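## Task

Carry the tote from the staging bench over to the work bench, where the fixed arms benchl and benchr are mounted, and leave it standing upright entirely on the bench top with nothing hanging past an edge. Take the wooden block out of the tote and set it on the plate at the top of the stand's post, next to benchr. The post is already pinned at the correct height and must still be pinned at that height at the end; if the pin is ever pulled, the post must never fall and must never come down quickly, even while held. Any number of the robots may be used. At the end every robot must have released its grip and backed away, and none may have fallen over or be left leaning.

## Robot and tools

Robots. r1 is a Stretch 3 mobile robot: a two-wheel base (0.33 m long, 0.34 m wide) with a mast lift and a telescoping arm that reaches out to the robot's right side. It cannot drive sideways; to bring its gripper forward you drive the base. It turns about the point midway between the drive wheels, 0.05 m behind the front edge; with the arm in and the wrist folded, the turn sweeps a 0.28 m radius. benchl (left, seen facing the arms) and benchr (right) are six-joint Big YAM arms bolted to the work bench, each with a two-finger gripper and a wrist camera; reach is about 1.0 m from the joint 1 axis.

Frames. r1: base frame at floor level between the drive wheels, x forward, y left, z up; hand_pose is the fingertip meeting point in this frame. Odometry frame is the base frame at scene start; base_odometry counts wheel turns, so slip shows as travel. Each bench arm reports in its own fixed frame: origin at its foot on the joint 1 axis, x the way the arm faces with joint1 at 0, y left, z up; its hand value is the midpoint between fingertips. Each robot's numbers are in its own frames only; use the pictures to relate robots to each other.

Tool execute_actions: argument actions is a list holding one action (or empty to just read state and images). The action is an object keyed by robot name. Under r1: base with exactly one of translate_m (metres, -1 to 1, an offset from where the base last measured itself, forward positive) or rotate_rad (radians, -3.2 to 3.2, an offset turn, counter-clockwise/left positive); joints with absolute targets by name: lift_m 0 to 1.1 m, arm_m 0 to 0.52 m extension, wrist_yaw_rad -1.345 to 4.42 (0 along the arm, positive toward the front, 3.0 folded over base), wrist_pitch_rad -1.57 to 0.451 (negative tips fingers down), wrist_roll_rad -2.911 to 2.911, gripper_m -0.089 to 0.179 (larger is wider; actual tip gap is somewhat less, zero below 0.007), head_pan_rad -3.953 to 1.73 (-1.57 looks along the arm), head_tilt_rad -1.53 to 0.419. Optional contact_limits {"arm_m": effort %} (1 to 100) stops the arm once its effort hits that value. Under benchl or benchr: joints with absolute targets: joint1_rad -2.879 to 2.879 (base turn, CCW positive), joint2_rad 0 to 3.141 (shoulder), joint3_rad 0 to 3.019 (elbow), joint4_rad -1.692 to 1.57 (hand pitch, positive up), joint5_rad -1.57 to 1.57 (sideways, positive right), joint6_rad -2.094 to 2.094 (roll), gripper_m 0 to 0.093 (fingertip distance in metres). Everything in one action starts at once; an action lasts at most 15 s. Argument cameras picks images: benchl_cam_wrist, benchr_cam_wrist, r1_head_camera, r1_nav_camera, r1_wrist_camera, or all; omitted means all, [] none. An unknown key or out-of-range value rejects the whole call. A joint or robot left out may keep pushing toward an older target.

wait {seconds 0 to 10}: lets time pass with no new command and returns state and images. zoom_image {camera, region [x0,y0,x1,y1] pixels, up to 504x504}: enlarges part of that camera's latest image. finished_scene {scene}: ends the scene for good and reports success.

Result lines. base_status and joint_status: done, off_target (resting away from target, may still push), contact_stop, time_out, torque_fault, not_followed. on_its_own lists things not commanded this call; "held at" is the target held, not the position. joint_positions, hand_pose / hand, motor_effort in % with peak in brackets (noisy, with fixed bias), base_tilt in degrees (forward and right positive), turned_by_wheels and turned_by_imu, lidar_m (12 sectors of 30 degrees from straight ahead counter-clockwise, plane 0.17 m high, "-" for nothing), wrist_depth_mm and head_depth_mm (7x7 grids of depth, "-" for none). "joint command not followed" on a bench arm means a safety check withheld its targets (gripper still acts); it may retry them later. A result that reports a stop cancels later movement calls in the same reply.

r1 behaviour. Base speed is high only with the arm stowed (lift_m under 0.30, arm_m under 0.03, wrist_yaw_rad above 2.54). Fold or unfold the wrist only with lift_m 0.32 to 0.95, pitch -0.4 and roll near 0; yaw below -0.4 needs pitch -0.5 or lower. After a contact_stop the arm or lift goes slack until recommanded. Wrist servos that strain too long switch off for 10 s. To grip, command below the object's width; to release, go at least 0.02 above the touch value; readings do not confirm a hold.

Bench arm behaviour. They do not stop on contact and can push hard; joints can swing wide between postures. A time_out joint keeps pushing; send it its reported position to relax it. The arm-separation check ignores r1.

Avoid: robots pressing or hitting each other (bases especially), pushing with r1's gripper high above 0.45 m against rigid things, driving while holding something fixed, snagging furniture (undo in small steps, pull the gripper free, lower lift to about 0.2 if tilted), dropping or slamming objects, letting the unpinned post drop or descend fast, and robots tipping.

Each tool is called after "Request:" in YAML: its name, and indented under it one key for each argument.

## Session

Request:
execute_actions:
  actions: []

Scene clock: 0.00 s.
r1.base_odometry: x=+0.000 y=+0.000 heading=+0.000 (m, m, rad; r1's odometry frame)
r1.turned_by_wheels: +0.000 (rad since the last result)
r1.turned_by_imu: +0.000 (rad since the last result)
r1.base_tilt: forward=+0.0 right=+2.2 (deg)
r1.lidar_m: 2.01 2.71 2.67 2.87 2.92 2.44 1.40 1.11 1.09 1.18 1.77 1.47
r1.head_depth_mm: 1803 1865 1854 1855 1831 1603 1237 / 1857 1992 1977 1982 1975 1477 1916 / 1869 2134 2109 2129 2122 1420 2059 / 1862 2274 2334 2296 2280 1497 2181 / 1865 2425 2522 2460 2494 1725 2073 / 1860 2607 2721 2734 2688 2076 2303 / 1864 2777 2968 2951 2929 2911 2319
r1.base_status: not commanded
r1.joint_positions: lift_m=+0.534 arm_m=-0.001 wrist_yaw_rad=+2.994 wrist_pitch_rad=-0.563 wrist_roll_rad=-0.015 gripper_m=+0.037 head_pan_rad=-0.004 head_tilt_rad=+0.007
r1.joint_status: not commanded
r1.motor_effort: left_wheel=-1 right_wheel=+1 lift_m=+19 arm_m=+0 wrist_yaw_rad=+0 wrist_pitch_rad=+6 wrist_roll_rad=+0 gripper_m=+1 head_pan_rad=+0 head_tilt_rad=+3 (%)
r1.hand_pose: x=+0.0087 y=+0.0574 z=+0.5151 quat_wxyz=(+0.245, +0.687, +0.148, +0.668) (m; r1's base frame)
r1.wrist_depth_mm: - - - - - - - / - - - - - - - / - - - - - - - / - - - - - - 934 / 839 859 - 826 815 822 834 / 722 715 714 728 724 694 719 / 636 638 - 615 624 616 614
benchl.joint_positions: joint1_rad=-1.568 joint2_rad=+0.799 joint3_rad=+0.708 joint4_rad=-1.511 joint5_rad=+0.003 joint6_rad=-0.008 gripper_m=+0.095
benchl.joint_status: not commanded
benchl.hand: x=-0.0005 y=-0.1791 z=+0.1690 quat_wxyz=(+0.012, -0.703, -0.711, -0.010) (m; benchl's fixed frame)
benchr.joint_positions: joint1_rad=+1.569 joint2_rad=+0.783 joint3_rad=+0.705 joint4_rad=-1.498 joint5_rad=+0.010 joint6_rad=-0.007 gripper_m=+0.094
benchr.joint_status: not commanded
benchr.hand: x=+0.0026 y=+0.1807 z=+0.1702 quat_wxyz=(-0.002, +0.709, -0.705, +0.006) (m; benchr's fixed frame)
pictures: benchl_cam_wrist, benchr_cam_wrist, r1_head_camera (sideways: a quarter turn clockwise sets it upright), r1_nav_camera (sideways: a quarter turn counterclockwise sets it upright), r1_wrist_camera
Images, in order (width x height): benchl_cam_wrist 504x504, benchr_cam_wrist 504x504, r1_head_camera 896x504, r1_nav_camera 672x504, r1_wrist_camera 644x364.

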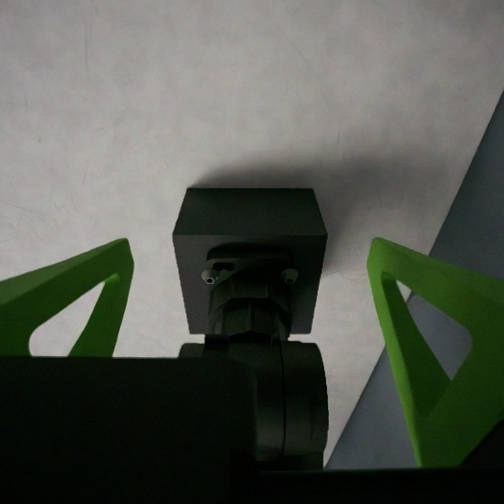

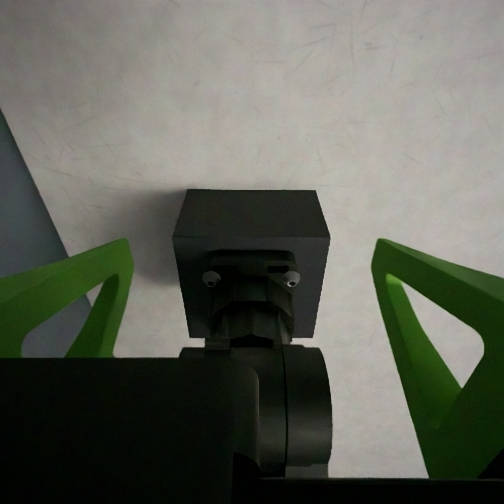

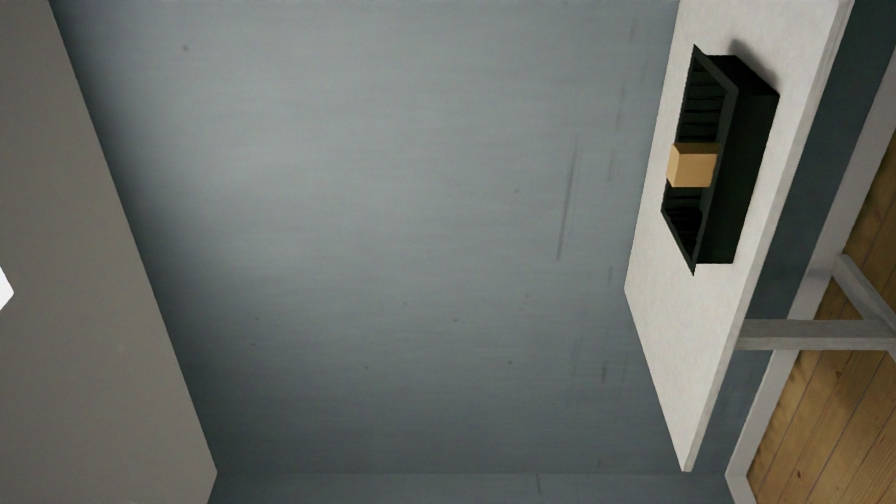

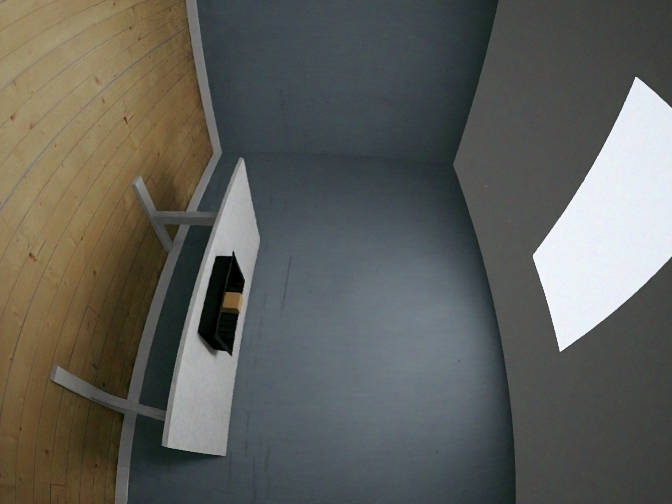

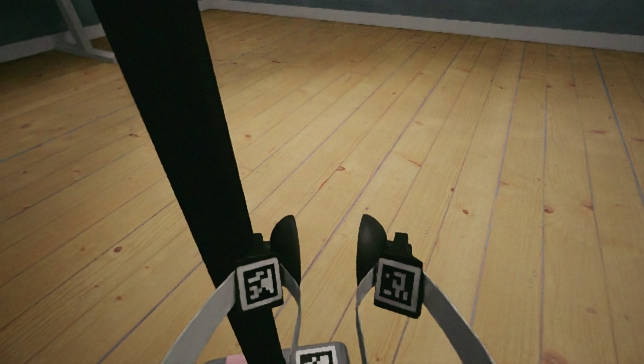

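Request:
execute_actions:
  actions:
    - {"r1":{"base":{"rotate_rad":0.94},"joints":{"head_pan_rad":1.4,"head_tilt_rad":-0.35,"lift_m":0.9,"wrist_pitch_rad":-0.4}},"benchr":{"joints":{"joint1_rad":0.8,"joint2_rad":1.0,"joint3_rad":1.2,"joint4_rad":-0.6}}}

Request:
execute_actions:
  actions:
    - {"r1":{"joints":{"head_pan_rad":-1.0,"head_tilt_rad":-0.5,"wrist_yaw_rad":0}}}
  cameras: ["r1_head_camera","r1_nav_camera"]

Scene clock: 5.60 s.
r1.base_odometry: x=+0.000 y=+0.000 heading=+0.940 (m, m, rad; r1's odometry frame)
r1.turned_by_wheels: +0.940 (rad since the last result)
r1.turned_by_imu: +0.949 (rad since the last result)
r1.base_tilt: forward=+0.1 right=+2.2 (deg)
r1.lidar_m: 2.67 2.78 2.67 2.45 1.55 1.13 1.09 1.14 1.57 1.46 1.96 2.69
r1.head_depth_mm: 2641 2806 2963 3123 2520 1855 1479 / 2617 2722 2888 3115 2505 1857 1469 / 2552 2656 2840 3091 2502 1849 1472 / 2522 2607 2813 3050 2534 1874 1468 / 2466 2595 2688 2970 2521 1871 1470 / 2425 2568 2700 2884 2480 1871 1470 / 2396 2527 2702 2854 2505 1868 1474
r1.base_status: done
r1.joint_positions: lift_m=+0.900 arm_m=-0.001 wrist_yaw_rad=+2.994 wrist_pitch_rad=-0.418 wrist_roll_rad=-0.015 gripper_m=+0.037 head_pan_rad=+1.393 head_tilt_rad=-0.346
r1.joint_status: all done
r1.motor_effort: left_wheel=-3(5) right_wheel=+2(5) lift_m=+26(26) arm_m=+0(1) wrist_yaw_rad=+0(0) wrist_pitch_rad=+9(8) wrist_roll_rad=+1(0) gripper_m=+1(0) head_pan_rad=+4(51) head_tilt_rad=-3(35) (%)
r1.hand_pose: x=+0.0117 y=+0.0779 z=+0.9124 quat_wxyz=(+0.197, +0.695, +0.097, +0.684) (m; r1's base frame)
r1.wrist_depth_mm: - - - - - - - / - - - - - - - / - - - - - - - / - - - - - - - / - - - - - - - / - - - - - - - / - - - - - - -
benchl.joint_positions: joint1_rad=-1.568 joint2_rad=+0.799 joint3_rad=+0.708 joint4_rad=-1.511 joint5_rad=+0.003 joint6_rad=-0.008 gripper_m=+0.095
benchl.joint_status: not commanded
benchl.hand: x=-0.0005 y=-0.1791 z=+0.1690 quat_wxyz=(+0.012, -0.703, -0.711, -0.010) (m; benchl's fixed frame)
benchr.joint_positions: joint1_rad=+0.802 joint2_rad=+0.997 joint3_rad=+1.167 joint4_rad=-0.622 joint5_rad=+0.010 joint6_rad=-0.007 gripper_m=+0.094
benchr.joint_status: all done
benchr.hand: x=+0.3292 y=+0.3369 z=+0.4427 quat_wxyz=(-0.491, +0.331, -0.780, -0.201) (m; benchr's fixed frame)
pictures: benchl_cam_wrist, benchr_cam_wrist, r1_head_camera (sideways: a quarter turn clockwise sets it upright), r1_nav_camera (sideways: a quarter turn counterclockwise sets it upright), r1_wrist_camera
Images, in order (width x height): benchl_cam_wrist 504x504, benchr_cam_wrist 504x504, r1_head_camera 896x504, r1_nav_camera 672x504, r1_wrist_camera 644x364.

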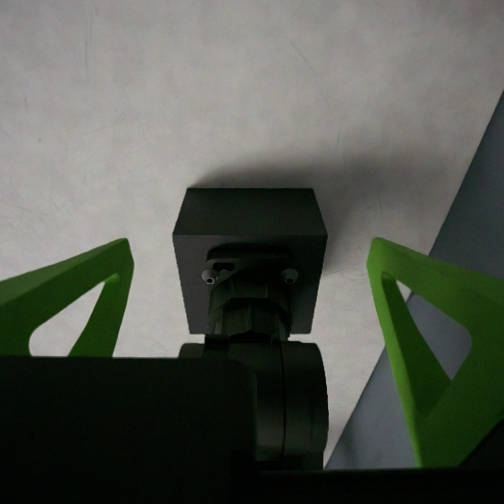

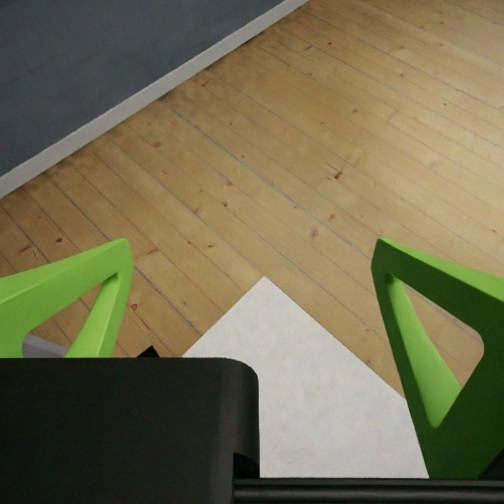

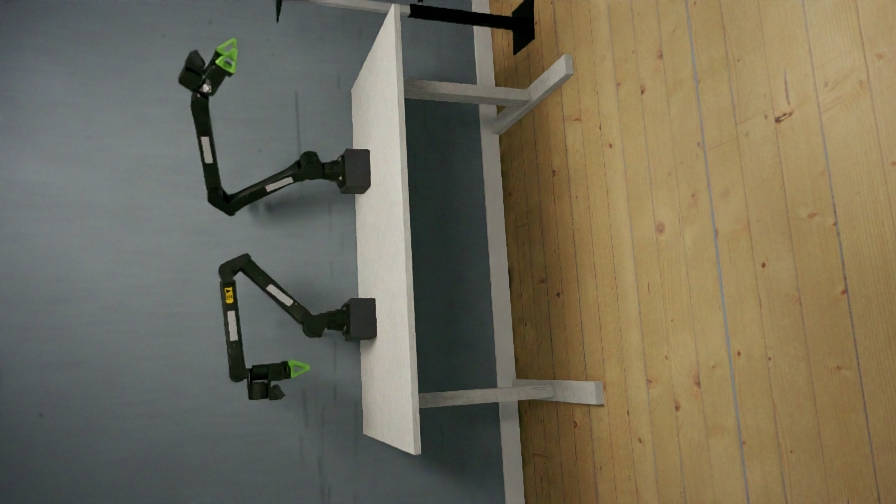

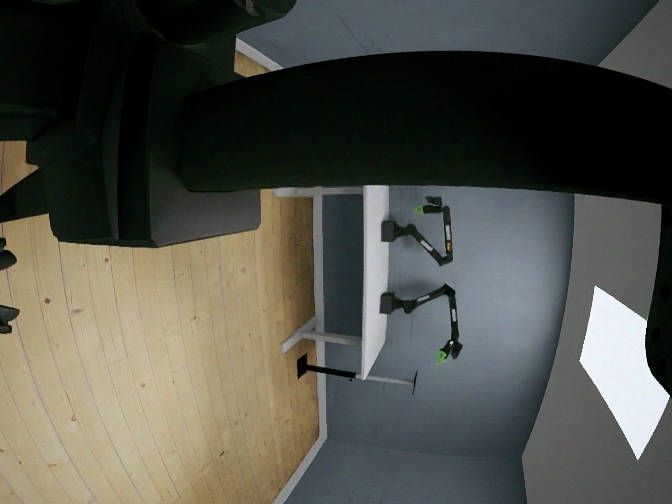

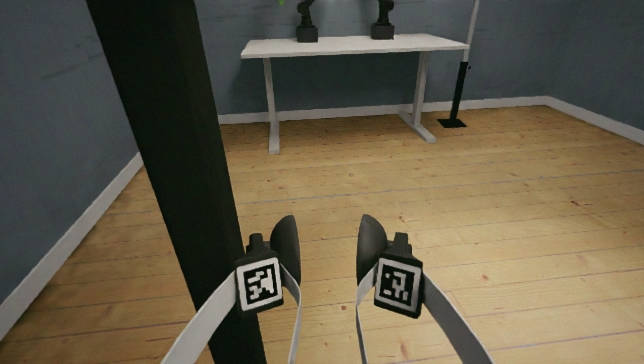

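Scene clock: 8.10 s.
r1.base_odometry: x=+0.000 y=+0.000 heading=+0.940 (m, m, rad; r1's odometry frame)
r1.turned_by_wheels: +0.000 (rad since the last result)
r1.turned_by_imu: +0.000 (rad since the last result)
r1.base_tilt: forward=+0.1 right=+2.3 (deg)
r1.lidar_m: 2.67 2.78 2.67 2.44 1.54 1.13 1.09 1.14 1.56 1.46 1.96 2.69
r1.head_depth_mm: 1617 1720 1777 1377 2011 1588 1318 / 1700 1848 1887 1465 2012 1600 1314 / 1804 1939 1937 2304 2005 1590 1318 / 1912 2094 1698 2428 1999 1597 1326 / 2049 2228 1936 2480 2010 1595 1317 / 2203 2412 2131 2626 2033 1597 1317 / 2362 2622 2824 2780 2009 1593 1311
r1.base_status: not commanded
r1.joint_positions: lift_m=+0.900 arm_m=-0.001 wrist_yaw_rad=+0.003 wrist_pitch_rad=-0.418 wrist_roll_rad=-0.015 gripper_m=+0.037 head_pan_rad=-0.993 head_tilt_rad=-0.494
r1.joint_status: all done
r1.motor_effort: left_wheel=-2(3) right_wheel=+3(3) lift_m=+25(26) arm_m=+0(1) wrist_yaw_rad=-2(1) wrist_pitch_rad=+9(9) wrist_roll_rad=+0(0) gripper_m=+0(0) head_pan_rad=-5(56) head_tilt_rad=-4(25) (%)
r1.hand_pose: x=-0.0209 y=-0.3686 z=+0.9124 quat_wxyz=(+0.697, +0.149, -0.686, -0.145) (m; r1's base frame)
r1.wrist_depth_mm: - - - - - - - / - - - - - - - / - - - - - - - / - - - - - - - / - - - - - - - / - - - - - - - / - - - - - - -
benchl.joint_positions: joint1_rad=-1.568 joint2_rad=+0.799 joint3_rad=+0.708 joint4_rad=-1.511 joint5_rad=+0.003 joint6_rad=-0.008 gripper_m=+0.095
benchl.joint_status: not commanded
benchl.hand: x=-0.0005 y=-0.1791 z=+0.1690 quat_wxyz=(+0.012, -0.703, -0.711, -0.010) (m; benchl's fixed frame)
benchr.joint_positions: joint1_rad=+0.802 joint2_rad=+0.997 joint3_rad=+1.167 joint4_rad=-0.622 joint5_rad=+0.010 joint6_rad=-0.007 gripper_m=+0.094
benchr.joint_status: not commanded
benchr.hand: x=+0.3292 y=+0.3369 z=+0.4427 quat_wxyz=(-0.491, +0.331, -0.780, -0.201) (m; benchr's fixed frame)
pictures: r1_head_camera (sideways: a quarter turn clockwise sets it upright), r1_nav_camera (sideways: a quarter turn counterclockwise sets it upright)
Images, in order (width x height): r1_head_camera 896x504, r1_nav_camera 672x504.

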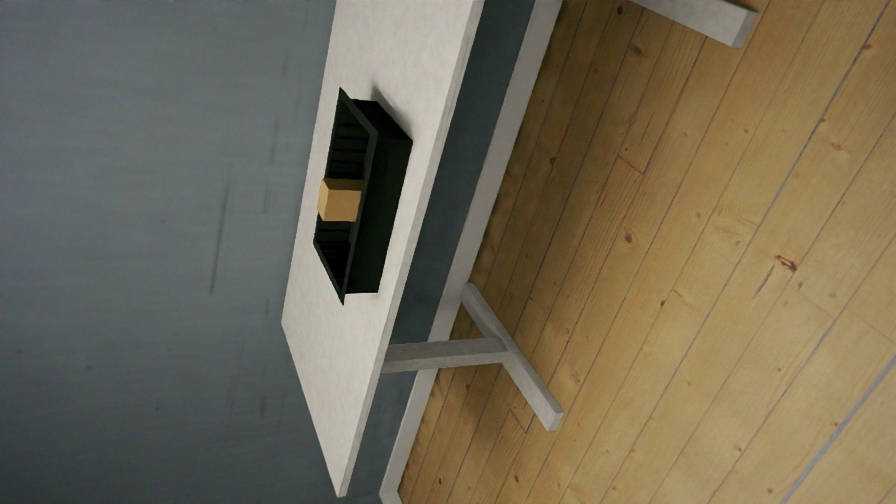

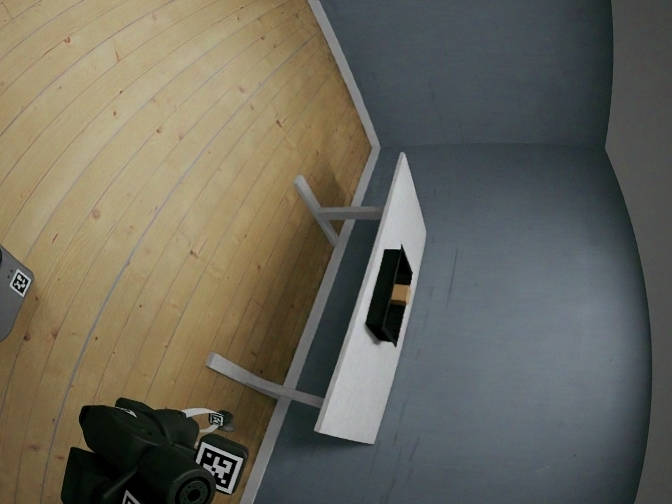

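Request:
execute_actions:
  actions:
    - {"r1":{"base":{"rotate_rad":-0.8},"joints":{"lift_m":1.08,"wrist_pitch_rad":-1.57,"wrist_roll_rad":1.57,"gripper_m":0.12}},"benchr":{"joints":{"joint1_rad":1.35,"joint2_rad":1.0,"joint3_rad":1.5,"joint4_rad":-0.9}}}
  cameras: ["benchr_cam_wrist"]

Request:
execute_actions:
  actions:
    - {"r1":{"base":{"translate_m":1.0}}}
  cameras: []

Request:
execute_actions:
  actions:
    - {"r1":{"base":{"rotate_rad":0.8},"joints":{"head_pan_rad":-1.57,"head_tilt_rad":-0.8}}}
  cameras: ["r1_head_camera","r1_nav_camera","r1_wrist_camera"]

Scene clock: 12.53 s.
r1.base_odometry: x=+0.000 y=+0.000 heading=+0.140 (m, m, rad; r1's odometry frame)
r1.turned_by_wheels: -0.800 (rad since the last result)
r1.turned_by_imu: -0.809 (rad since the last result)
r1.base_tilt: forward=+0.1 right=+2.2 (deg)
r1.lidar_m: 2.01 2.67 2.67 2.90 2.87 2.22 1.28 1.09 1.09 1.27 1.89 1.46
r1.head_depth_mm: 1720 1853 1995 2136 2035 1596 1316 / 1693 1845 2006 2226 2018 1590 1312 / 1645 1811 1956 2174 2022 1592 1312 / 1625 1760 1895 2118 2019 1595 1318 / 1591 1710 1886 2058 2000 1588 1306 / 1555 1688 1796 1987 2010 1593 1313 / 1536 1656 1753 1371 1956 1590 1312
r1.base_status: done
r1.joint_positions: lift_m=+1.080 arm_m=-0.001 wrist_yaw_rad=+0.002 wrist_pitch_rad=-1.563 wrist_roll_rad=+1.565 gripper_m=+0.120 head_pan_rad=-0.993 head_tilt_rad=-0.494
r1.joint_status: all done
r1.motor_effort: left_wheel=+2(5) right_wheel=+0(1) lift_m=+25(26) arm_m=-1(0) wrist_yaw_rad=-2(2) wrist_pitch_rad=-3(9) wrist_roll_rad=+2(2) gripper_m=+1(83) head_pan_rad=-5(5) head_tilt_rad=-4(4) (%)
r1.hand_pose: x=-0.0216 y=-0.1218 z=+0.9619 quat_wxyz=(+0.003, +0.002, -0.710, -0.705) (m; r1's base frame)
r1.wrist_depth_mm: - - - - - - - / - - - - - - - / - - - - - - - / - - - - - - - / - - - - - - - / - - - - - - - / - - - - - - -
benchl.joint_positions: joint1_rad=-1.568 joint2_rad=+0.799 joint3_rad=+0.708 joint4_rad=-1.511 joint5_rad=+0.003 joint6_rad=-0.008 gripper_m=+0.095
benchl.joint_status: not commanded
benchl.hand: x=-0.0005 y=-0.1791 z=+0.1690 quat_wxyz=(+0.012, -0.703, -0.711, -0.010) (m; benchl's fixed frame)
benchr.joint_positions: joint1_rad=+1.347 joint2_rad=+0.992 joint3_rad=+1.466 joint4_rad=-0.885 joint5_rad=+0.010 joint6_rad=-0.007 gripper_m=+0.094
benchr.joint_status: all done
benchr.hand: x=+0.0992 y=+0.4257 z=+0.5606 quat_wxyz=(-0.432, +0.522, -0.654, -0.337) (m; benchr's fixed frame)
pictures: benchr_cam_wrist
Images, in order (width x height): benchr_cam_wrist 504x504.

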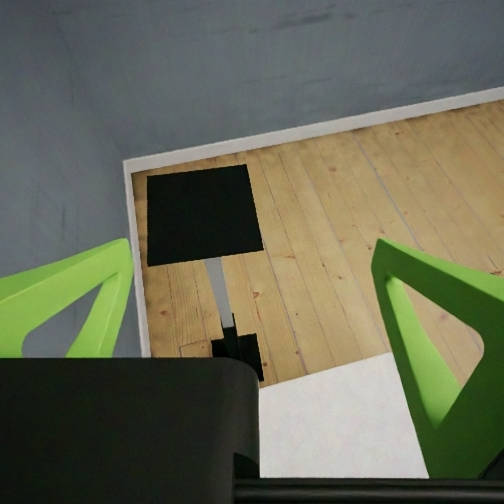

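Scene clock: 24.50 s.
r1.base_odometry: x=+0.990 y=+0.140 heading=+0.140 (m, m, rad; r1's odometry frame)
r1.turned_by_wheels: +0.000 (rad since the last result)
r1.turned_by_imu: +0.000 (rad since the last result)
r1.base_tilt: forward=+0.1 right=+2.3 (deg)
r1.lidar_m: 1.01 1.97 1.97 2.27 3.17 3.25 2.09 1.79 1.80 0.90 1.18 1.18
r1.head_depth_mm: 1064 1162 1271 1226 897 711 1241 / 1040 1128 1244 1228 897 708 1255 / 1018 1105 1221 1222 902 669 1227 / 998 1086 1184 1235 837 655 634 / 980 1060 1157 1211 835 651 616 / 957 1036 1135 1188 804 700 601 / 950 1018 1111 1167 805 704 586
r1.base_status: done
r1.joint_positions: lift_m=+1.080 arm_m=-0.001 wrist_yaw_rad=+0.002 wrist_pitch_rad=-1.563 wrist_roll_rad=+1.565 gripper_m=+0.120 head_pan_rad=-0.993 head_tilt_rad=-0.494
r1.joint_status: not commanded
r1.motor_effort: left_wheel=+1(5) right_wheel=+0(0) lift_m=+26(25) arm_m=-1(0) wrist_yaw_rad=-2(2) wrist_pitch_rad=-3(3) wrist_roll_rad=+2(2) gripper_m=+1(1) head_pan_rad=-5(5) head_tilt_rad=-4(4) (%)
r1.hand_pose: x=-0.0216 y=-0.1218 z=+0.9619 quat_wxyz=(+0.003, +0.002, -0.710, -0.705) (m; r1's base frame)
r1.wrist_depth_mm: - - - - - - - / - - - - - - - / - - - - - - - / - - - - - - - / 440 - - - - - - / 431 - - - - - - / 444 436 - - - - -
benchl.joint_positions: joint1_rad=-1.568 joint2_rad=+0.799 joint3_rad=+0.708 joint4_rad=-1.511 joint5_rad=+0.003 joint6_rad=-0.008 gripper_m=+0.095
benchl.joint_status: not commanded
benchl.hand: x=-0.0005 y=-0.1791 z=+0.1690 quat_wxyz=(+0.012, -0.703, -0.711, -0.010) (m; benchl's fixed frame)
benchr.joint_positions: joint1_rad=+1.347 joint2_rad=+0.992 joint3_rad=+1.466 joint4_rad=-0.885 joint5_rad=+0.010 joint6_rad=-0.007 gripper_m=+0.094
benchr.joint_status: not commanded
benchr.hand: x=+0.0992 y=+0.4257 z=+0.5606 quat_wxyz=(-0.432, +0.522, -0.654, -0.337) (m; benchr's fixed frame)
pictures: none
No camera images: the call's "cameras" was empty. Leave "cameras" out to get every camera's image.

Scene clock: 26.77 s.
r1.base_odometry: x=+0.990 y=+0.140 heading=+0.940 (m, m, rad; r1's odometry frame)
r1.turned_by_wheels: +0.800 (rad since the last result)
r1.turned_by_imu: +0.808 (rad since the last result)
r1.base_tilt: forward=+0.1 right=+2.2 (deg)
r1.lidar_m: 1.97 2.05 2.82 3.16 2.53 1.86 1.79 1.67 0.91 1.18 1.02 1.68
r1.head_depth_mm: - - - - - 1273 1146 / - - - - - - 1125 / - - - - - - 1125 / 1018 1140 986 764 - - 1147 / 1014 1142 982 771 - 1248 1148 / 1018 1150 989 773 699 1303 1141 / 1022 1150 989 751 697 1304 1147
r1.base_status: done
r1.joint_positions: lift_m=+1.080 arm_m=-0.001 wrist_yaw_rad=+0.002 wrist_pitch_rad=-1.563 wrist_roll_rad=+1.565 gripper_m=+0.120 head_pan_rad=-1.563 head_tilt_rad=-0.790
r1.joint_status: all done
r1.motor_effort: left_wheel=-2(5) right_wheel=+3(5) lift_m=+25(25) arm_m=-1(1) wrist_yaw_rad=-2(2) wrist_pitch_rad=-3(3) wrist_roll_rad=+2(2) gripper_m=+1(1) head_pan_rad=-5(49) head_tilt_rad=-7(37) (%)
r1.hand_pose: x=-0.0216 y=-0.1218 z=+0.9619 quat_wxyz=(+0.003, +0.002, -0.710, -0.705) (m; r1's base frame)
r1.wrist_depth_mm: 388 - - - - - - / 390 - - - - - - / 398 - - - - - - / 395 - - - - - - / 392 438 - - - - - / 392 434 - - - - - / 388 - - - - - -
benchl.joint_positions: joint1_rad=-1.568 joint2_rad=+0.799 joint3_rad=+0.708 joint4_rad=-1.511 joint5_rad=+0.003 joint6_rad=-0.008 gripper_m=+0.095
benchl.joint_status: not commanded
benchl.hand: x=-0.0005 y=-0.1791 z=+0.1690 quat_wxyz=(+0.012, -0.703, -0.711, -0.010) (m; benchl's fixed frame)
benchr.joint_positions: joint1_rad=+1.347 joint2_rad=+0.992 joint3_rad=+1.466 joint4_rad=-0.885 joint5_rad=+0.010 joint6_rad=-0.007 gripper_m=+0.094
benchr.joint_status: not commanded
benchr.hand: x=+0.0992 y=+0.4257 z=+0.5606 quat_wxyz=(-0.432, +0.522, -0.654, -0.337) (m; benchr's fixed frame)
pictures: r1_head_camera (sideways: a quarter turn clockwise sets it upright), r1_nav_camera (sideways: a quarter turn counterclockwise sets it upright), r1_wrist_camera
Images, in order (width x height): r1_head_camera 896x504, r1_nav_camera 672x504, r1_wrist_camera 644x364.

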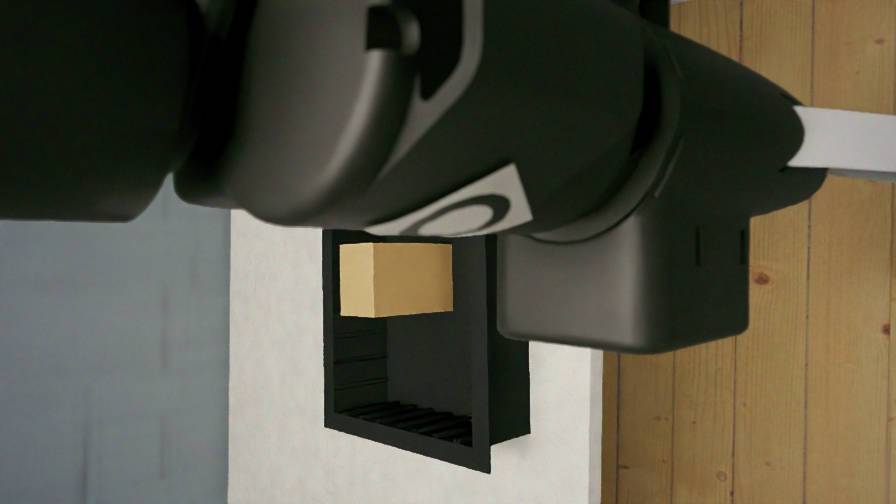

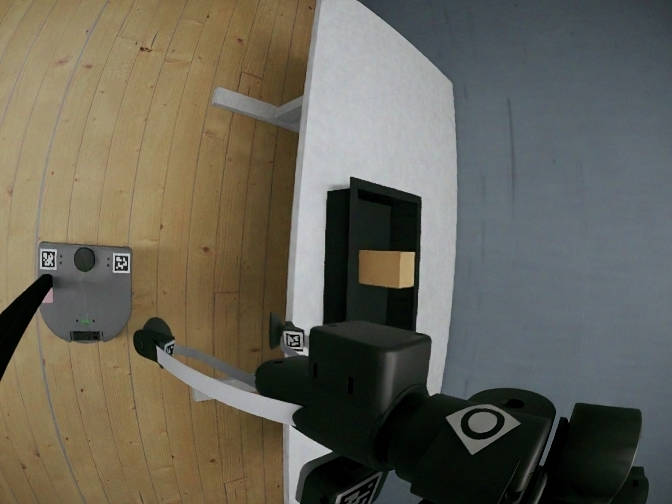

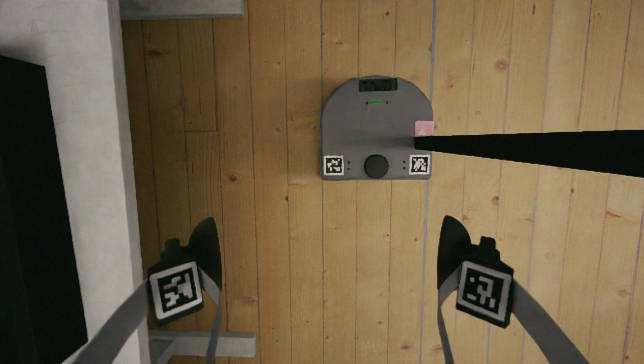

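Request:
execute_actions:
  actions:
    - {"r1":{"base":{"translate_m":0.06},"joints":{"arm_m":0.355}}}
  cameras: ["r1_head_camera","r1_wrist_camera"]

Scene clock: 31.57 s.
r1.base_odometry: x=+1.026 y=+0.188 heading=+0.940 (m, m, rad; r1's odometry frame)
r1.turned_by_wheels: +0.000 (rad since the last result)
r1.turned_by_imu: -0.001 (rad since the last result)
r1.base_tilt: forward=+0.1 right=+2.3 (deg)
r1.lidar_m: 1.91 1.98 2.74 3.17 2.62 1.92 1.85 1.67 0.94 1.18 0.97 1.69
r1.head_depth_mm: 1009 1142 988 730 701 1309 1142 / 1006 1146 991 793 699 1309 1138 / - 1146 992 773 699 1296 1140 / 998 1163 985 763 699 1302 1145 / 1014 1148 986 791 698 1301 1146 / 1023 1141 984 734 696 1304 1140 / 1018 1145 982 797 696 1305 1148
r1.base_status: done
r1.joint_positions: lift_m=+1.080 arm_m=+0.355 wrist_yaw_rad=+0.001 wrist_pitch_rad=-1.563 wrist_roll_rad=+1.567 gripper_m=+0.120 head_pan_rad=-1.563 head_tilt_rad=-0.790
r1.joint_status: all done
r1.motor_effort: left_wheel=-3(5) right_wheel=+3(6) lift_m=+25(25) arm_m=+3(5) wrist_yaw_rad=-1(2) wrist_pitch_rad=-3(3) wrist_roll_rad=+1(1) gripper_m=+1(1) head_pan_rad=-5(5) head_tilt_rad=-7(7) (%)
r1.hand_pose: x=-0.0216 y=-0.4771 z=+0.9619 quat_wxyz=(+0.002, +0.001, -0.709, -0.705) (m; r1's base frame)
r1.wrist_depth_mm: 348 356 372 365 - - - / 388 385 385 375 - - - / 399 391 391 382 - - - / 406 319 353 394 - - - / 422 331 399 404 - - - / 438 335 414 412 - - - / 443 356 352 338 - - -
benchl.joint_positions: joint1_rad=-1.568 joint2_rad=+0.799 joint3_rad=+0.708 joint4_rad=-1.511 joint5_rad=+0.003 joint6_rad=-0.008 gripper_m=+0.095
benchl.joint_status: not commanded
benchl.hand: x=-0.0005 y=-0.1791 z=+0.1690 quat_wxyz=(+0.012, -0.703, -0.711, -0.010) (m; benchl's fixed frame)
benchr.joint_positions: joint1_rad=+1.347 joint2_rad=+0.992 joint3_rad=+1.466 joint4_rad=-0.885 joint5_rad=+0.010 joint6_rad=-0.007 gripper_m=+0.094
benchr.joint_status: not commanded
benchr.hand: x=+0.0992 y=+0.4257 z=+0.5606 quat_wxyz=(-0.432, +0.522, -0.654, -0.337) (m; benchr's fixed frame)
pictures: r1_head_camera (sideways: a quarter turn clockwise sets it upright), r1_wrist_camera
Images, in order (width x height): r1_head_camera 896x504, r1_wrist_camera 644x364.

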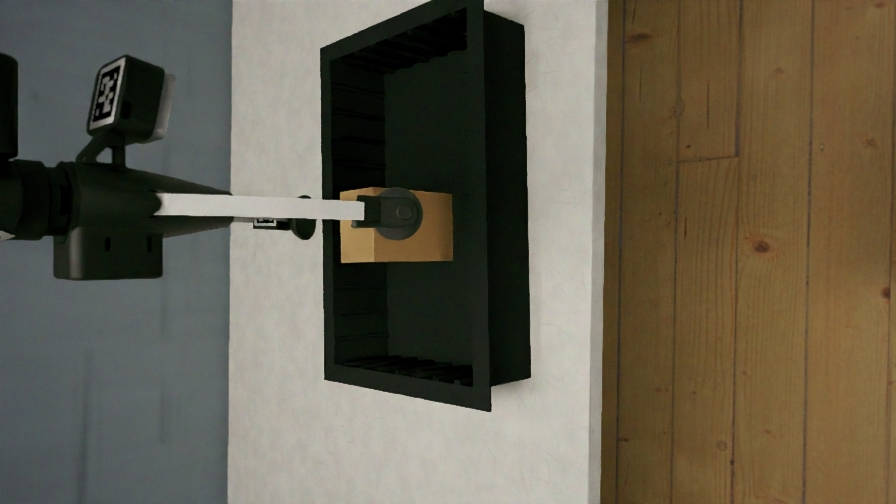

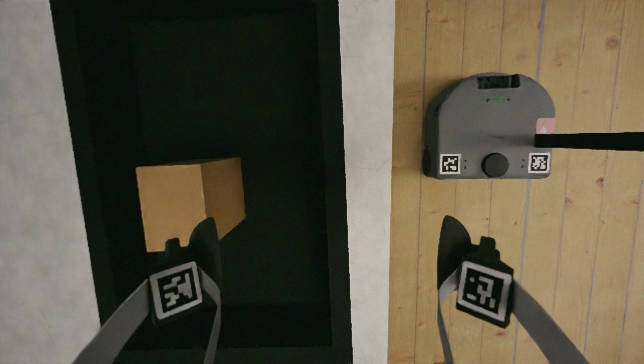

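Request:
execute_actions:
  actions:
    - {"r1":{"joints":{"lift_m":0.93,"gripper_m":0.09}}}
  cameras: ["r1_head_camera","r1_wrist_camera"]

Scene clock: 34.43 s.
r1.base_odometry: x=+1.026 y=+0.188 heading=+0.940 (m, m, rad; r1's odometry frame)
r1.turned_by_wheels: +0.000 (rad since the last result)
r1.turned_by_imu: +0.000 (rad since the last result)
r1.base_tilt: forward=+0.1 right=+2.3 (deg)
r1.lidar_m: 1.91 1.98 2.73 3.17 2.61 1.92 1.85 1.66 0.94 1.18 0.98 1.68
r1.head_depth_mm: 1012 - - 731 698 1304 1147 / 988 - 992 796 697 1302 1149 / 999 - 865 770 699 1301 1142 / 1019 1152 862 771 700 1306 1143 / 1018 1145 987 793 697 1301 1143 / 1017 1141 988 735 698 1303 1143 / 1022 1143 989 792 697 1302 1141
r1.base_status: not commanded
r1.joint_positions: lift_m=+0.930 arm_m=+0.355 wrist_yaw_rad=+0.001 wrist_pitch_rad=-1.564 wrist_roll_rad=+1.567 gripper_m=+0.090 head_pan_rad=-1.563 head_tilt_rad=-0.790
r1.joint_status: all done
r1.motor_effort: left_wheel=-2(2) right_wheel=+3(3) lift_m=+13(22) arm_m=+4(3) wrist_yaw_rad=-1(1) wrist_pitch_rad=-3(3) wrist_roll_rad=+1(1) gripper_m=+0(81) head_pan_rad=-5(5) head_tilt_rad=-7(7) (%)
r1.hand_pose: x=-0.0216 y=-0.4771 z=+0.8127 quat_wxyz=(+0.002, +0.001, -0.709, -0.705) (m; r1's base frame)
r1.wrist_depth_mm: 238 238 233 152 231 876 871 / 244 238 236 155 235 869 854 / 251 247 243 158 239 - 885 / 183 220 249 244 249 912 910 / 139 189 255 251 254 947 933 / 140 176 262 254 257 930 935 / 142 269 267 261 267 - -
benchl.joint_positions: joint1_rad=-1.568 joint2_rad=+0.799 joint3_rad=+0.708 joint4_rad=-1.511 joint5_rad=+0.003 joint6_rad=-0.008 gripper_m=+0.095
benchl.joint_status: not commanded
benchl.hand: x=-0.0005 y=-0.1791 z=+0.1690 quat_wxyz=(+0.012, -0.703, -0.711, -0.010) (m; benchl's fixed frame)
benchr.joint_positions: joint1_rad=+1.347 joint2_rad=+0.992 joint3_rad=+1.466 joint4_rad=-0.885 joint5_rad=+0.010 joint6_rad=-0.007 gripper_m=+0.094
benchr.joint_status: not commanded
benchr.hand: x=+0.0992 y=+0.4257 z=+0.5606 quat_wxyz=(-0.432, +0.522, -0.654, -0.337) (m; benchr's fixed frame)
pictures: r1_head_camera (sideways: a quarter turn clockwise sets it upright), r1_wrist_camera
Images, in order (width x height): r1_head_camera 896x504, r1_wrist_camera 644x364.

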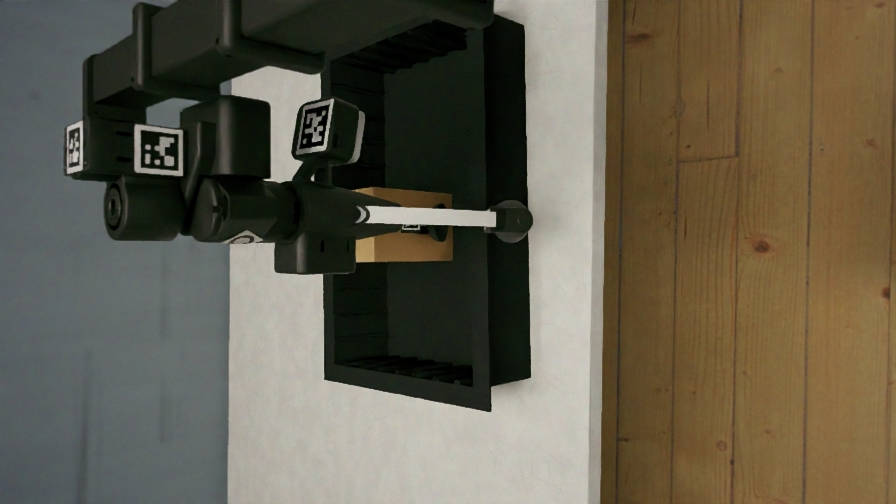

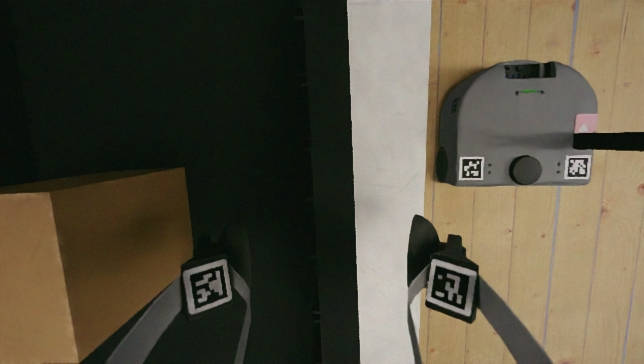

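Request:
execute_actions:
  actions:
    - {"r1":{"joints":{"lift_m":0.89,"arm_m":0.361}}}
  cameras: []

Request:
execute_actions:
  actions:
    - {"r1":{"joints":{"gripper_m":-0.05}}}
  cameras: ["r1_head_camera","r1_wrist_camera"]

Request:
execute_actions:
  actions:
    - {"r1":{"joints":{"lift_m":0.93}}}
  cameras: ["r1_head_camera","r1_wrist_camera"]

Scene clock: 39.63 s.
r1.base_odometry: x=+1.026 y=+0.188 heading=+0.940 (m, m, rad; r1's odometry frame)
r1.turned_by_wheels: +0.000 (rad since the last result)
r1.turned_by_imu: -0.001 (rad since the last result)
r1.base_tilt: forward=+0.0 right=+2.3 (deg)
r1.lidar_m: 1.91 1.99 2.74 3.16 2.61 1.91 1.85 1.66 0.94 1.18 0.98 1.68
r1.head_depth_mm: 1011 1127 - 686 703 1300 1146 / 1009 - 990 790 699 1303 1143 / 1012 - - 769 700 1304 1149 / 1016 1142 1021 765 699 1299 1141 / 1019 1143 993 794 698 1301 1136 / 1018 1145 987 734 699 1306 1149 / 1024 1145 988 793 698 1304 1140
r1.base_status: not commanded
r1.joint_positions: lift_m=+0.890 arm_m=+0.361 wrist_yaw_rad=+0.001 wrist_pitch_rad=-1.564 wrist_roll_rad=+1.567 gripper_m=+0.090 head_pan_rad=-1.563 head_tilt_rad=-0.790
r1.joint_status: all done
r1.motor_effort: left_wheel=-2(2) right_wheel=+3(2) lift_m=+13(14) arm_m=+4(3) wrist_yaw_rad=-1(1) wrist_pitch_rad=-3(3) wrist_roll_rad=+1(1) gripper_m=+0(0) head_pan_rad=-5(5) head_tilt_rad=-7(7) (%)
r1.hand_pose: x=-0.0216 y=-0.4831 z=+0.7727 quat_wxyz=(+0.002, +0.001, -0.709, -0.705) (m; r1's base frame)
r1.wrist_depth_mm: 200 199 195 114 195 823 811 / 206 203 199 116 198 - 830 / 211 206 204 119 202 - - / 199 210 209 121 206 886 894 / 135 179 213 124 211 877 871 / 135 167 218 135 216 931 919 / 133 226 226 147 221 954 905
benchl.joint_positions: joint1_rad=-1.568 joint2_rad=+0.799 joint3_rad=+0.708 joint4_rad=-1.511 joint5_rad=+0.003 joint6_rad=-0.008 gripper_m=+0.095
benchl.joint_status: not commanded
benchl.hand: x=-0.0005 y=-0.1791 z=+0.1690 quat_wxyz=(+0.012, -0.703, -0.711, -0.010) (m; benchl's fixed frame)
benchr.joint_positions: joint1_rad=+1.347 joint2_rad=+0.992 joint3_rad=+1.466 joint4_rad=-0.885 joint5_rad=+0.010 joint6_rad=-0.007 gripper_m=+0.094
benchr.joint_status: not commanded
benchr.hand: x=+0.0992 y=+0.4257 z=+0.5606 quat_wxyz=(-0.432, +0.522, -0.654, -0.337) (m; benchr's fixed frame)
pictures: none
No camera images: the call's "cameras" was empty. Leave "cameras" out to get every camera's image.

Scene clock: 41.53 s.
r1.base_odometry: x=+1.026 y=+0.188 heading=+0.940 (m, m, rad; r1's odometry frame)
r1.turned_by_wheels: +0.000 (rad since the last result)
r1.turned_by_imu: +0.000 (rad since the last result)
r1.base_tilt: forward=+0.1 right=+2.3 (deg)
r1.lidar_m: 1.91 1.99 2.73 3.17 2.61 1.92 1.85 1.67 0.94 1.18 0.98 1.69
r1.head_depth_mm: 1010 1124 - 696 706 1302 1146 / 1007 - 835 792 697 1300 1145 / 1010 - - 742 696 1295 1149 / 1019 1139 1023 748 702 1306 1144 / 1020 1149 984 790 700 1303 1147 / 1023 1150 987 736 699 1302 1141 / 1019 1142 988 798 696 1300 1149
r1.base_status: not commanded
r1.joint_positions: lift_m=+0.890 arm_m=+0.361 wrist_yaw_rad=+0.000 wrist_pitch_rad=-1.569 wrist_roll_rad=+1.571 gripper_m=-0.048 head_pan_rad=-1.563 head_tilt_rad=-0.790
r1.joint_status: all done
r1.motor_effort: left_wheel=-2(3) right_wheel=+3(3) lift_m=+13(13) arm_m=+3(3) wrist_yaw_rad=+0(0) wrist_pitch_rad=+0(5) wrist_roll_rad=-1(1) gripper_m=-31(99) head_pan_rad=-5(6) head_tilt_rad=-6(7) (%)
r1.hand_pose: x=-0.0215 y=-0.4817 z=+0.7728 quat_wxyz=(+0.000, +0.000, -0.707, -0.707) (m; r1's base frame)
r1.wrist_depth_mm: 199 196 196 114 195 827 827 / 204 201 200 117 198 - 825 / 208 207 204 119 203 - 876 / 196 211 209 121 206 906 882 / 143 194 214 124 212 930 912 / 142 192 220 127 217 917 930 / 141 225 224 131 223 941 938
benchl.joint_positions: joint1_rad=-1.568 joint2_rad=+0.799 joint3_rad=+0.708 joint4_rad=-1.511 joint5_rad=+0.003 joint6_rad=-0.008 gripper_m=+0.095
benchl.joint_status: not commanded
benchl.hand: x=-0.0005 y=-0.1791 z=+0.1690 quat_wxyz=(+0.012, -0.703, -0.711, -0.010) (m; benchl's fixed frame)
benchr.joint_positions: joint1_rad=+1.347 joint2_rad=+0.992 joint3_rad=+1.466 joint4_rad=-0.885 joint5_rad=+0.010 joint6_rad=-0.007 gripper_m=+0.094
benchr.joint_status: not commanded
benchr.hand: x=+0.0992 y=+0.4257 z=+0.5606 quat_wxyz=(-0.432, +0.522, -0.654, -0.337) (m; benchr's fixed frame)
pictures: r1_head_camera (sideways: a quarter turn clockwise sets it upright), r1_wrist_camera
Images, in order (width x height): r1_head_camera 896x504, r1_wrist_camera 644x364.

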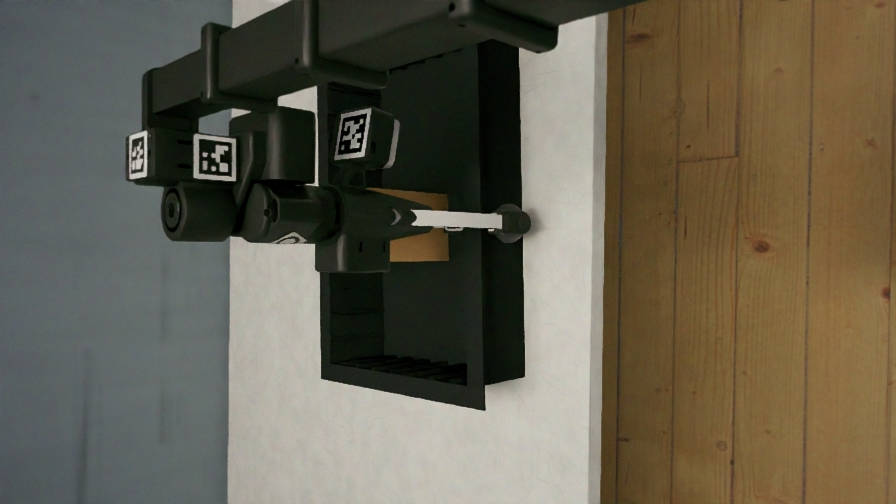

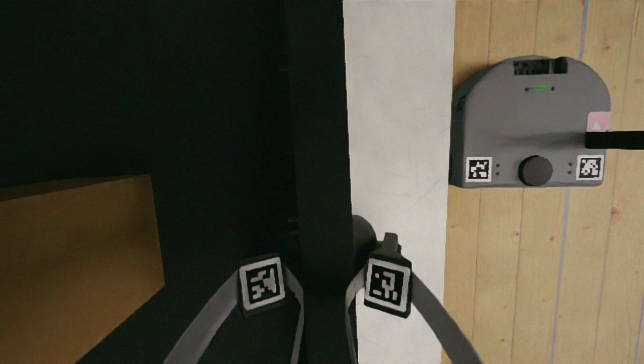

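Scene clock: 42.70 s.
r1.base_odometry: x=+1.026 y=+0.188 heading=+0.940 (m, m, rad; r1's odometry frame)
r1.turned_by_wheels: +0.000 (rad since the last result)
r1.turned_by_imu: +0.000 (rad since the last result)
r1.base_tilt: forward=+0.1 right=+2.3 (deg)
r1.lidar_m: 1.91 1.98 2.73 3.17 2.61 1.91 1.85 1.66 0.94 1.18 0.98 1.69
r1.head_depth_mm: 1014 - - 684 700 1304 1148 / 980 - 875 677 697 1298 1141 / 992 - 870 735 697 1303 1151 / 1011 1152 859 684 698 1306 1151 / 1021 1145 987 677 698 1304 1143 / 1020 1135 990 733 695 1301 1138 / 1022 1144 981 795 700 1302 1148
r1.base_status: not commanded
r1.joint_positions: lift_m=+0.930 arm_m=+0.361 wrist_yaw_rad=-0.001 wrist_pitch_rad=-1.551 wrist_roll_rad=+1.575 gripper_m=-0.042 head_pan_rad=-1.563 head_tilt_rad=-0.790
r1.joint_status: all done
r1.on_its_own: gripper_m is held at -0.043, not at your -0.050, by its stall guard, which is still easing
r1.motor_effort: left_wheel=-3(3) right_wheel=+4(3) lift_m=+26(27) arm_m=+3(3) wrist_yaw_rad=+1(1) wrist_pitch_rad=-9(9) wrist_roll_rad=-1(2) gripper_m=-27(31) head_pan_rad=-5(4) head_tilt_rad=-7(7) (%)
r1.hand_pose: x=-0.0215 y=-0.4865 z=+0.8116 quat_wxyz=(-0.001, -0.002, -0.714, -0.700) (m; r1's base frame)
r1.wrist_depth_mm: 235 220 209 116 229 842 847 / 241 226 212 119 232 888 855 / 247 234 217 122 239 - 904 / 247 225 223 124 245 937 899 / 147 190 232 125 250 945 897 / 147 186 238 128 958 928 982 / 145 257 240 133 261 - 950
benchl.joint_positions: joint1_rad=-1.568 joint2_rad=+0.799 joint3_rad=+0.708 joint4_rad=-1.511 joint5_rad=+0.003 joint6_rad=-0.008 gripper_m=+0.095
benchl.joint_status: not commanded
benchl.hand: x=-0.0005 y=-0.1791 z=+0.1690 quat_wxyz=(+0.012, -0.703, -0.711, -0.010) (m; benchl's fixed frame)
benchr.joint_positions: joint1_rad=+1.347 joint2_rad=+0.992 joint3_rad=+1.466 joint4_rad=-0.885 joint5_rad=+0.010 joint6_rad=-0.007 gripper_m=+0.094
benchr.joint_status: not commanded
benchr.hand: x=+0.0992 y=+0.4257 z=+0.5606 quat_wxyz=(-0.432, +0.522, -0.654, -0.337) (m; benchr's fixed frame)
pictures: r1_head_camera (sideways: a quarter turn clockwise sets it upright), r1_wrist_camera
Images, in order (width x height): r1_head_camera 896x504, r1_wrist_camera 644x364.

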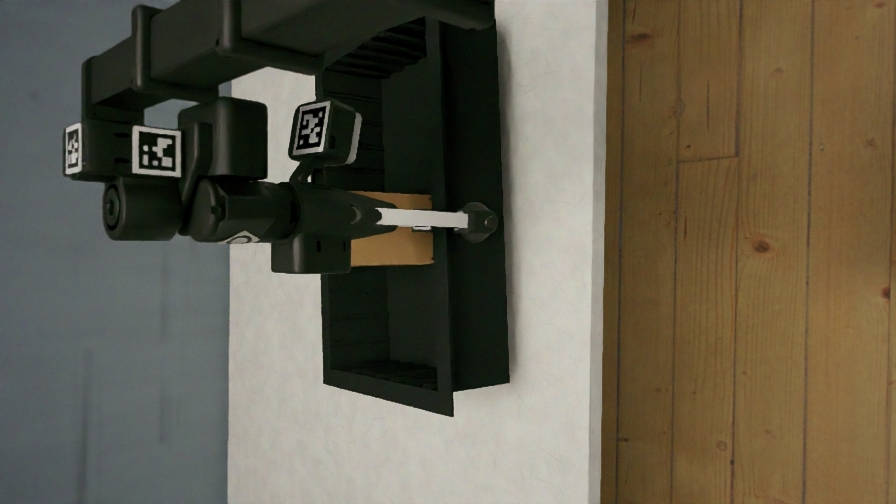

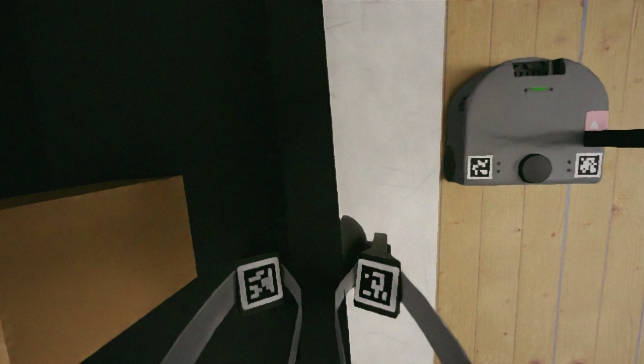

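Request:
execute_actions:
  actions:
    - {"r1":{"joints":{"wrist_pitch_rad":-1.25,"arm_m":0.29,"lift_m":0.91}}}
  cameras: ["r1_head_camera","r1_wrist_camera"]

Scene clock: 45.03 s.
r1.base_odometry: x=+1.026 y=+0.188 heading=+0.940 (m, m, rad; r1's odometry frame)
r1.turned_by_wheels: +0.000 (rad since the last result)
r1.turned_by_imu: +0.000 (rad since the last result)
r1.base_tilt: forward=+0.1 right=+2.2 (deg)
r1.lidar_m: 1.91 1.98 2.73 3.17 2.61 1.92 1.85 1.67 0.94 1.18 0.98 1.69
r1.head_depth_mm: 1016 1108 - 718 707 1311 1142 / 1014 - - 691 699 1296 1144 / 1013 - - 680 698 1299 1143 / 1014 1134 1023 685 697 1296 1141 / 1020 1143 987 778 699 1306 1143 / 1017 1149 986 735 699 1300 1148 / 1020 1143 988 793 698 1300 1143
r1.base_status: not commanded
r1.joint_positions: lift_m=+0.910 arm_m=+0.290 wrist_yaw_rad=-0.001 wrist_pitch_rad=-1.251 wrist_roll_rad=+1.575 gripper_m=-0.033 head_pan_rad=-1.563 head_tilt_rad=-0.790
r1.joint_status: all done
r1.on_its_own: gripper_m is held at -0.034, not at your -0.050, by its stall guard, which is not easing now
r1.motor_effort: left_wheel=-3(2) right_wheel=+3(4) lift_m=+15(25) arm_m=-5(8) wrist_yaw_rad=+1(1) wrist_pitch_rad=+1(9) wrist_roll_rad=-2(2) gripper_m=-21(27) head_pan_rad=-5(5) head_tilt_rad=-7(7) (%)
r1.hand_pose: x=-0.0216 y=-0.4926 z=+0.7980 quat_wxyz=(-0.002, -0.002, -0.810, -0.586) (m; r1's base frame)
r1.wrist_depth_mm: 263 274 233 171 204 192 705 / 260 284 239 165 208 743 732 / 253 284 245 126 213 763 - / 252 280 245 130 218 805 768 / 155 183 242 128 220 781 762 / 158 181 235 131 220 836 772 / 168 237 271 138 233 826 779
benchl.joint_positions: joint1_rad=-1.568 joint2_rad=+0.799 joint3_rad=+0.708 joint4_rad=-1.511 joint5_rad=+0.003 joint6_rad=-0.008 gripper_m=+0.095
benchl.joint_status: not commanded
benchl.hand: x=-0.0005 y=-0.1791 z=+0.1690 quat_wxyz=(+0.012, -0.703, -0.711, -0.010) (m; benchl's fixed frame)
benchr.joint_positions: joint1_rad=+1.347 joint2_rad=+0.992 joint3_rad=+1.466 joint4_rad=-0.885 joint5_rad=+0.010 joint6_rad=-0.007 gripper_m=+0.094
benchr.joint_status: not commanded
benchr.hand: x=+0.0992 y=+0.4257 z=+0.5606 quat_wxyz=(-0.432, +0.522, -0.654, -0.337) (m; benchr's fixed frame)
pictures: r1_head_camera (sideways: a quarter turn clockwise sets it upright), r1_wrist_camera
Images, in order (width x height): r1_head_camera 896x504, r1_wrist_camera 644x364.

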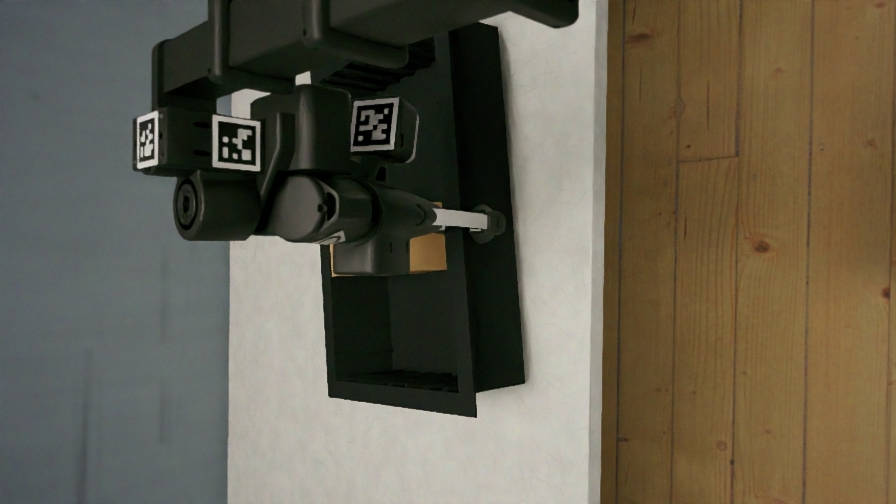

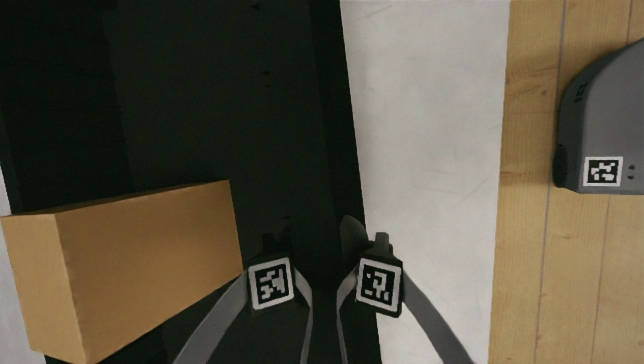

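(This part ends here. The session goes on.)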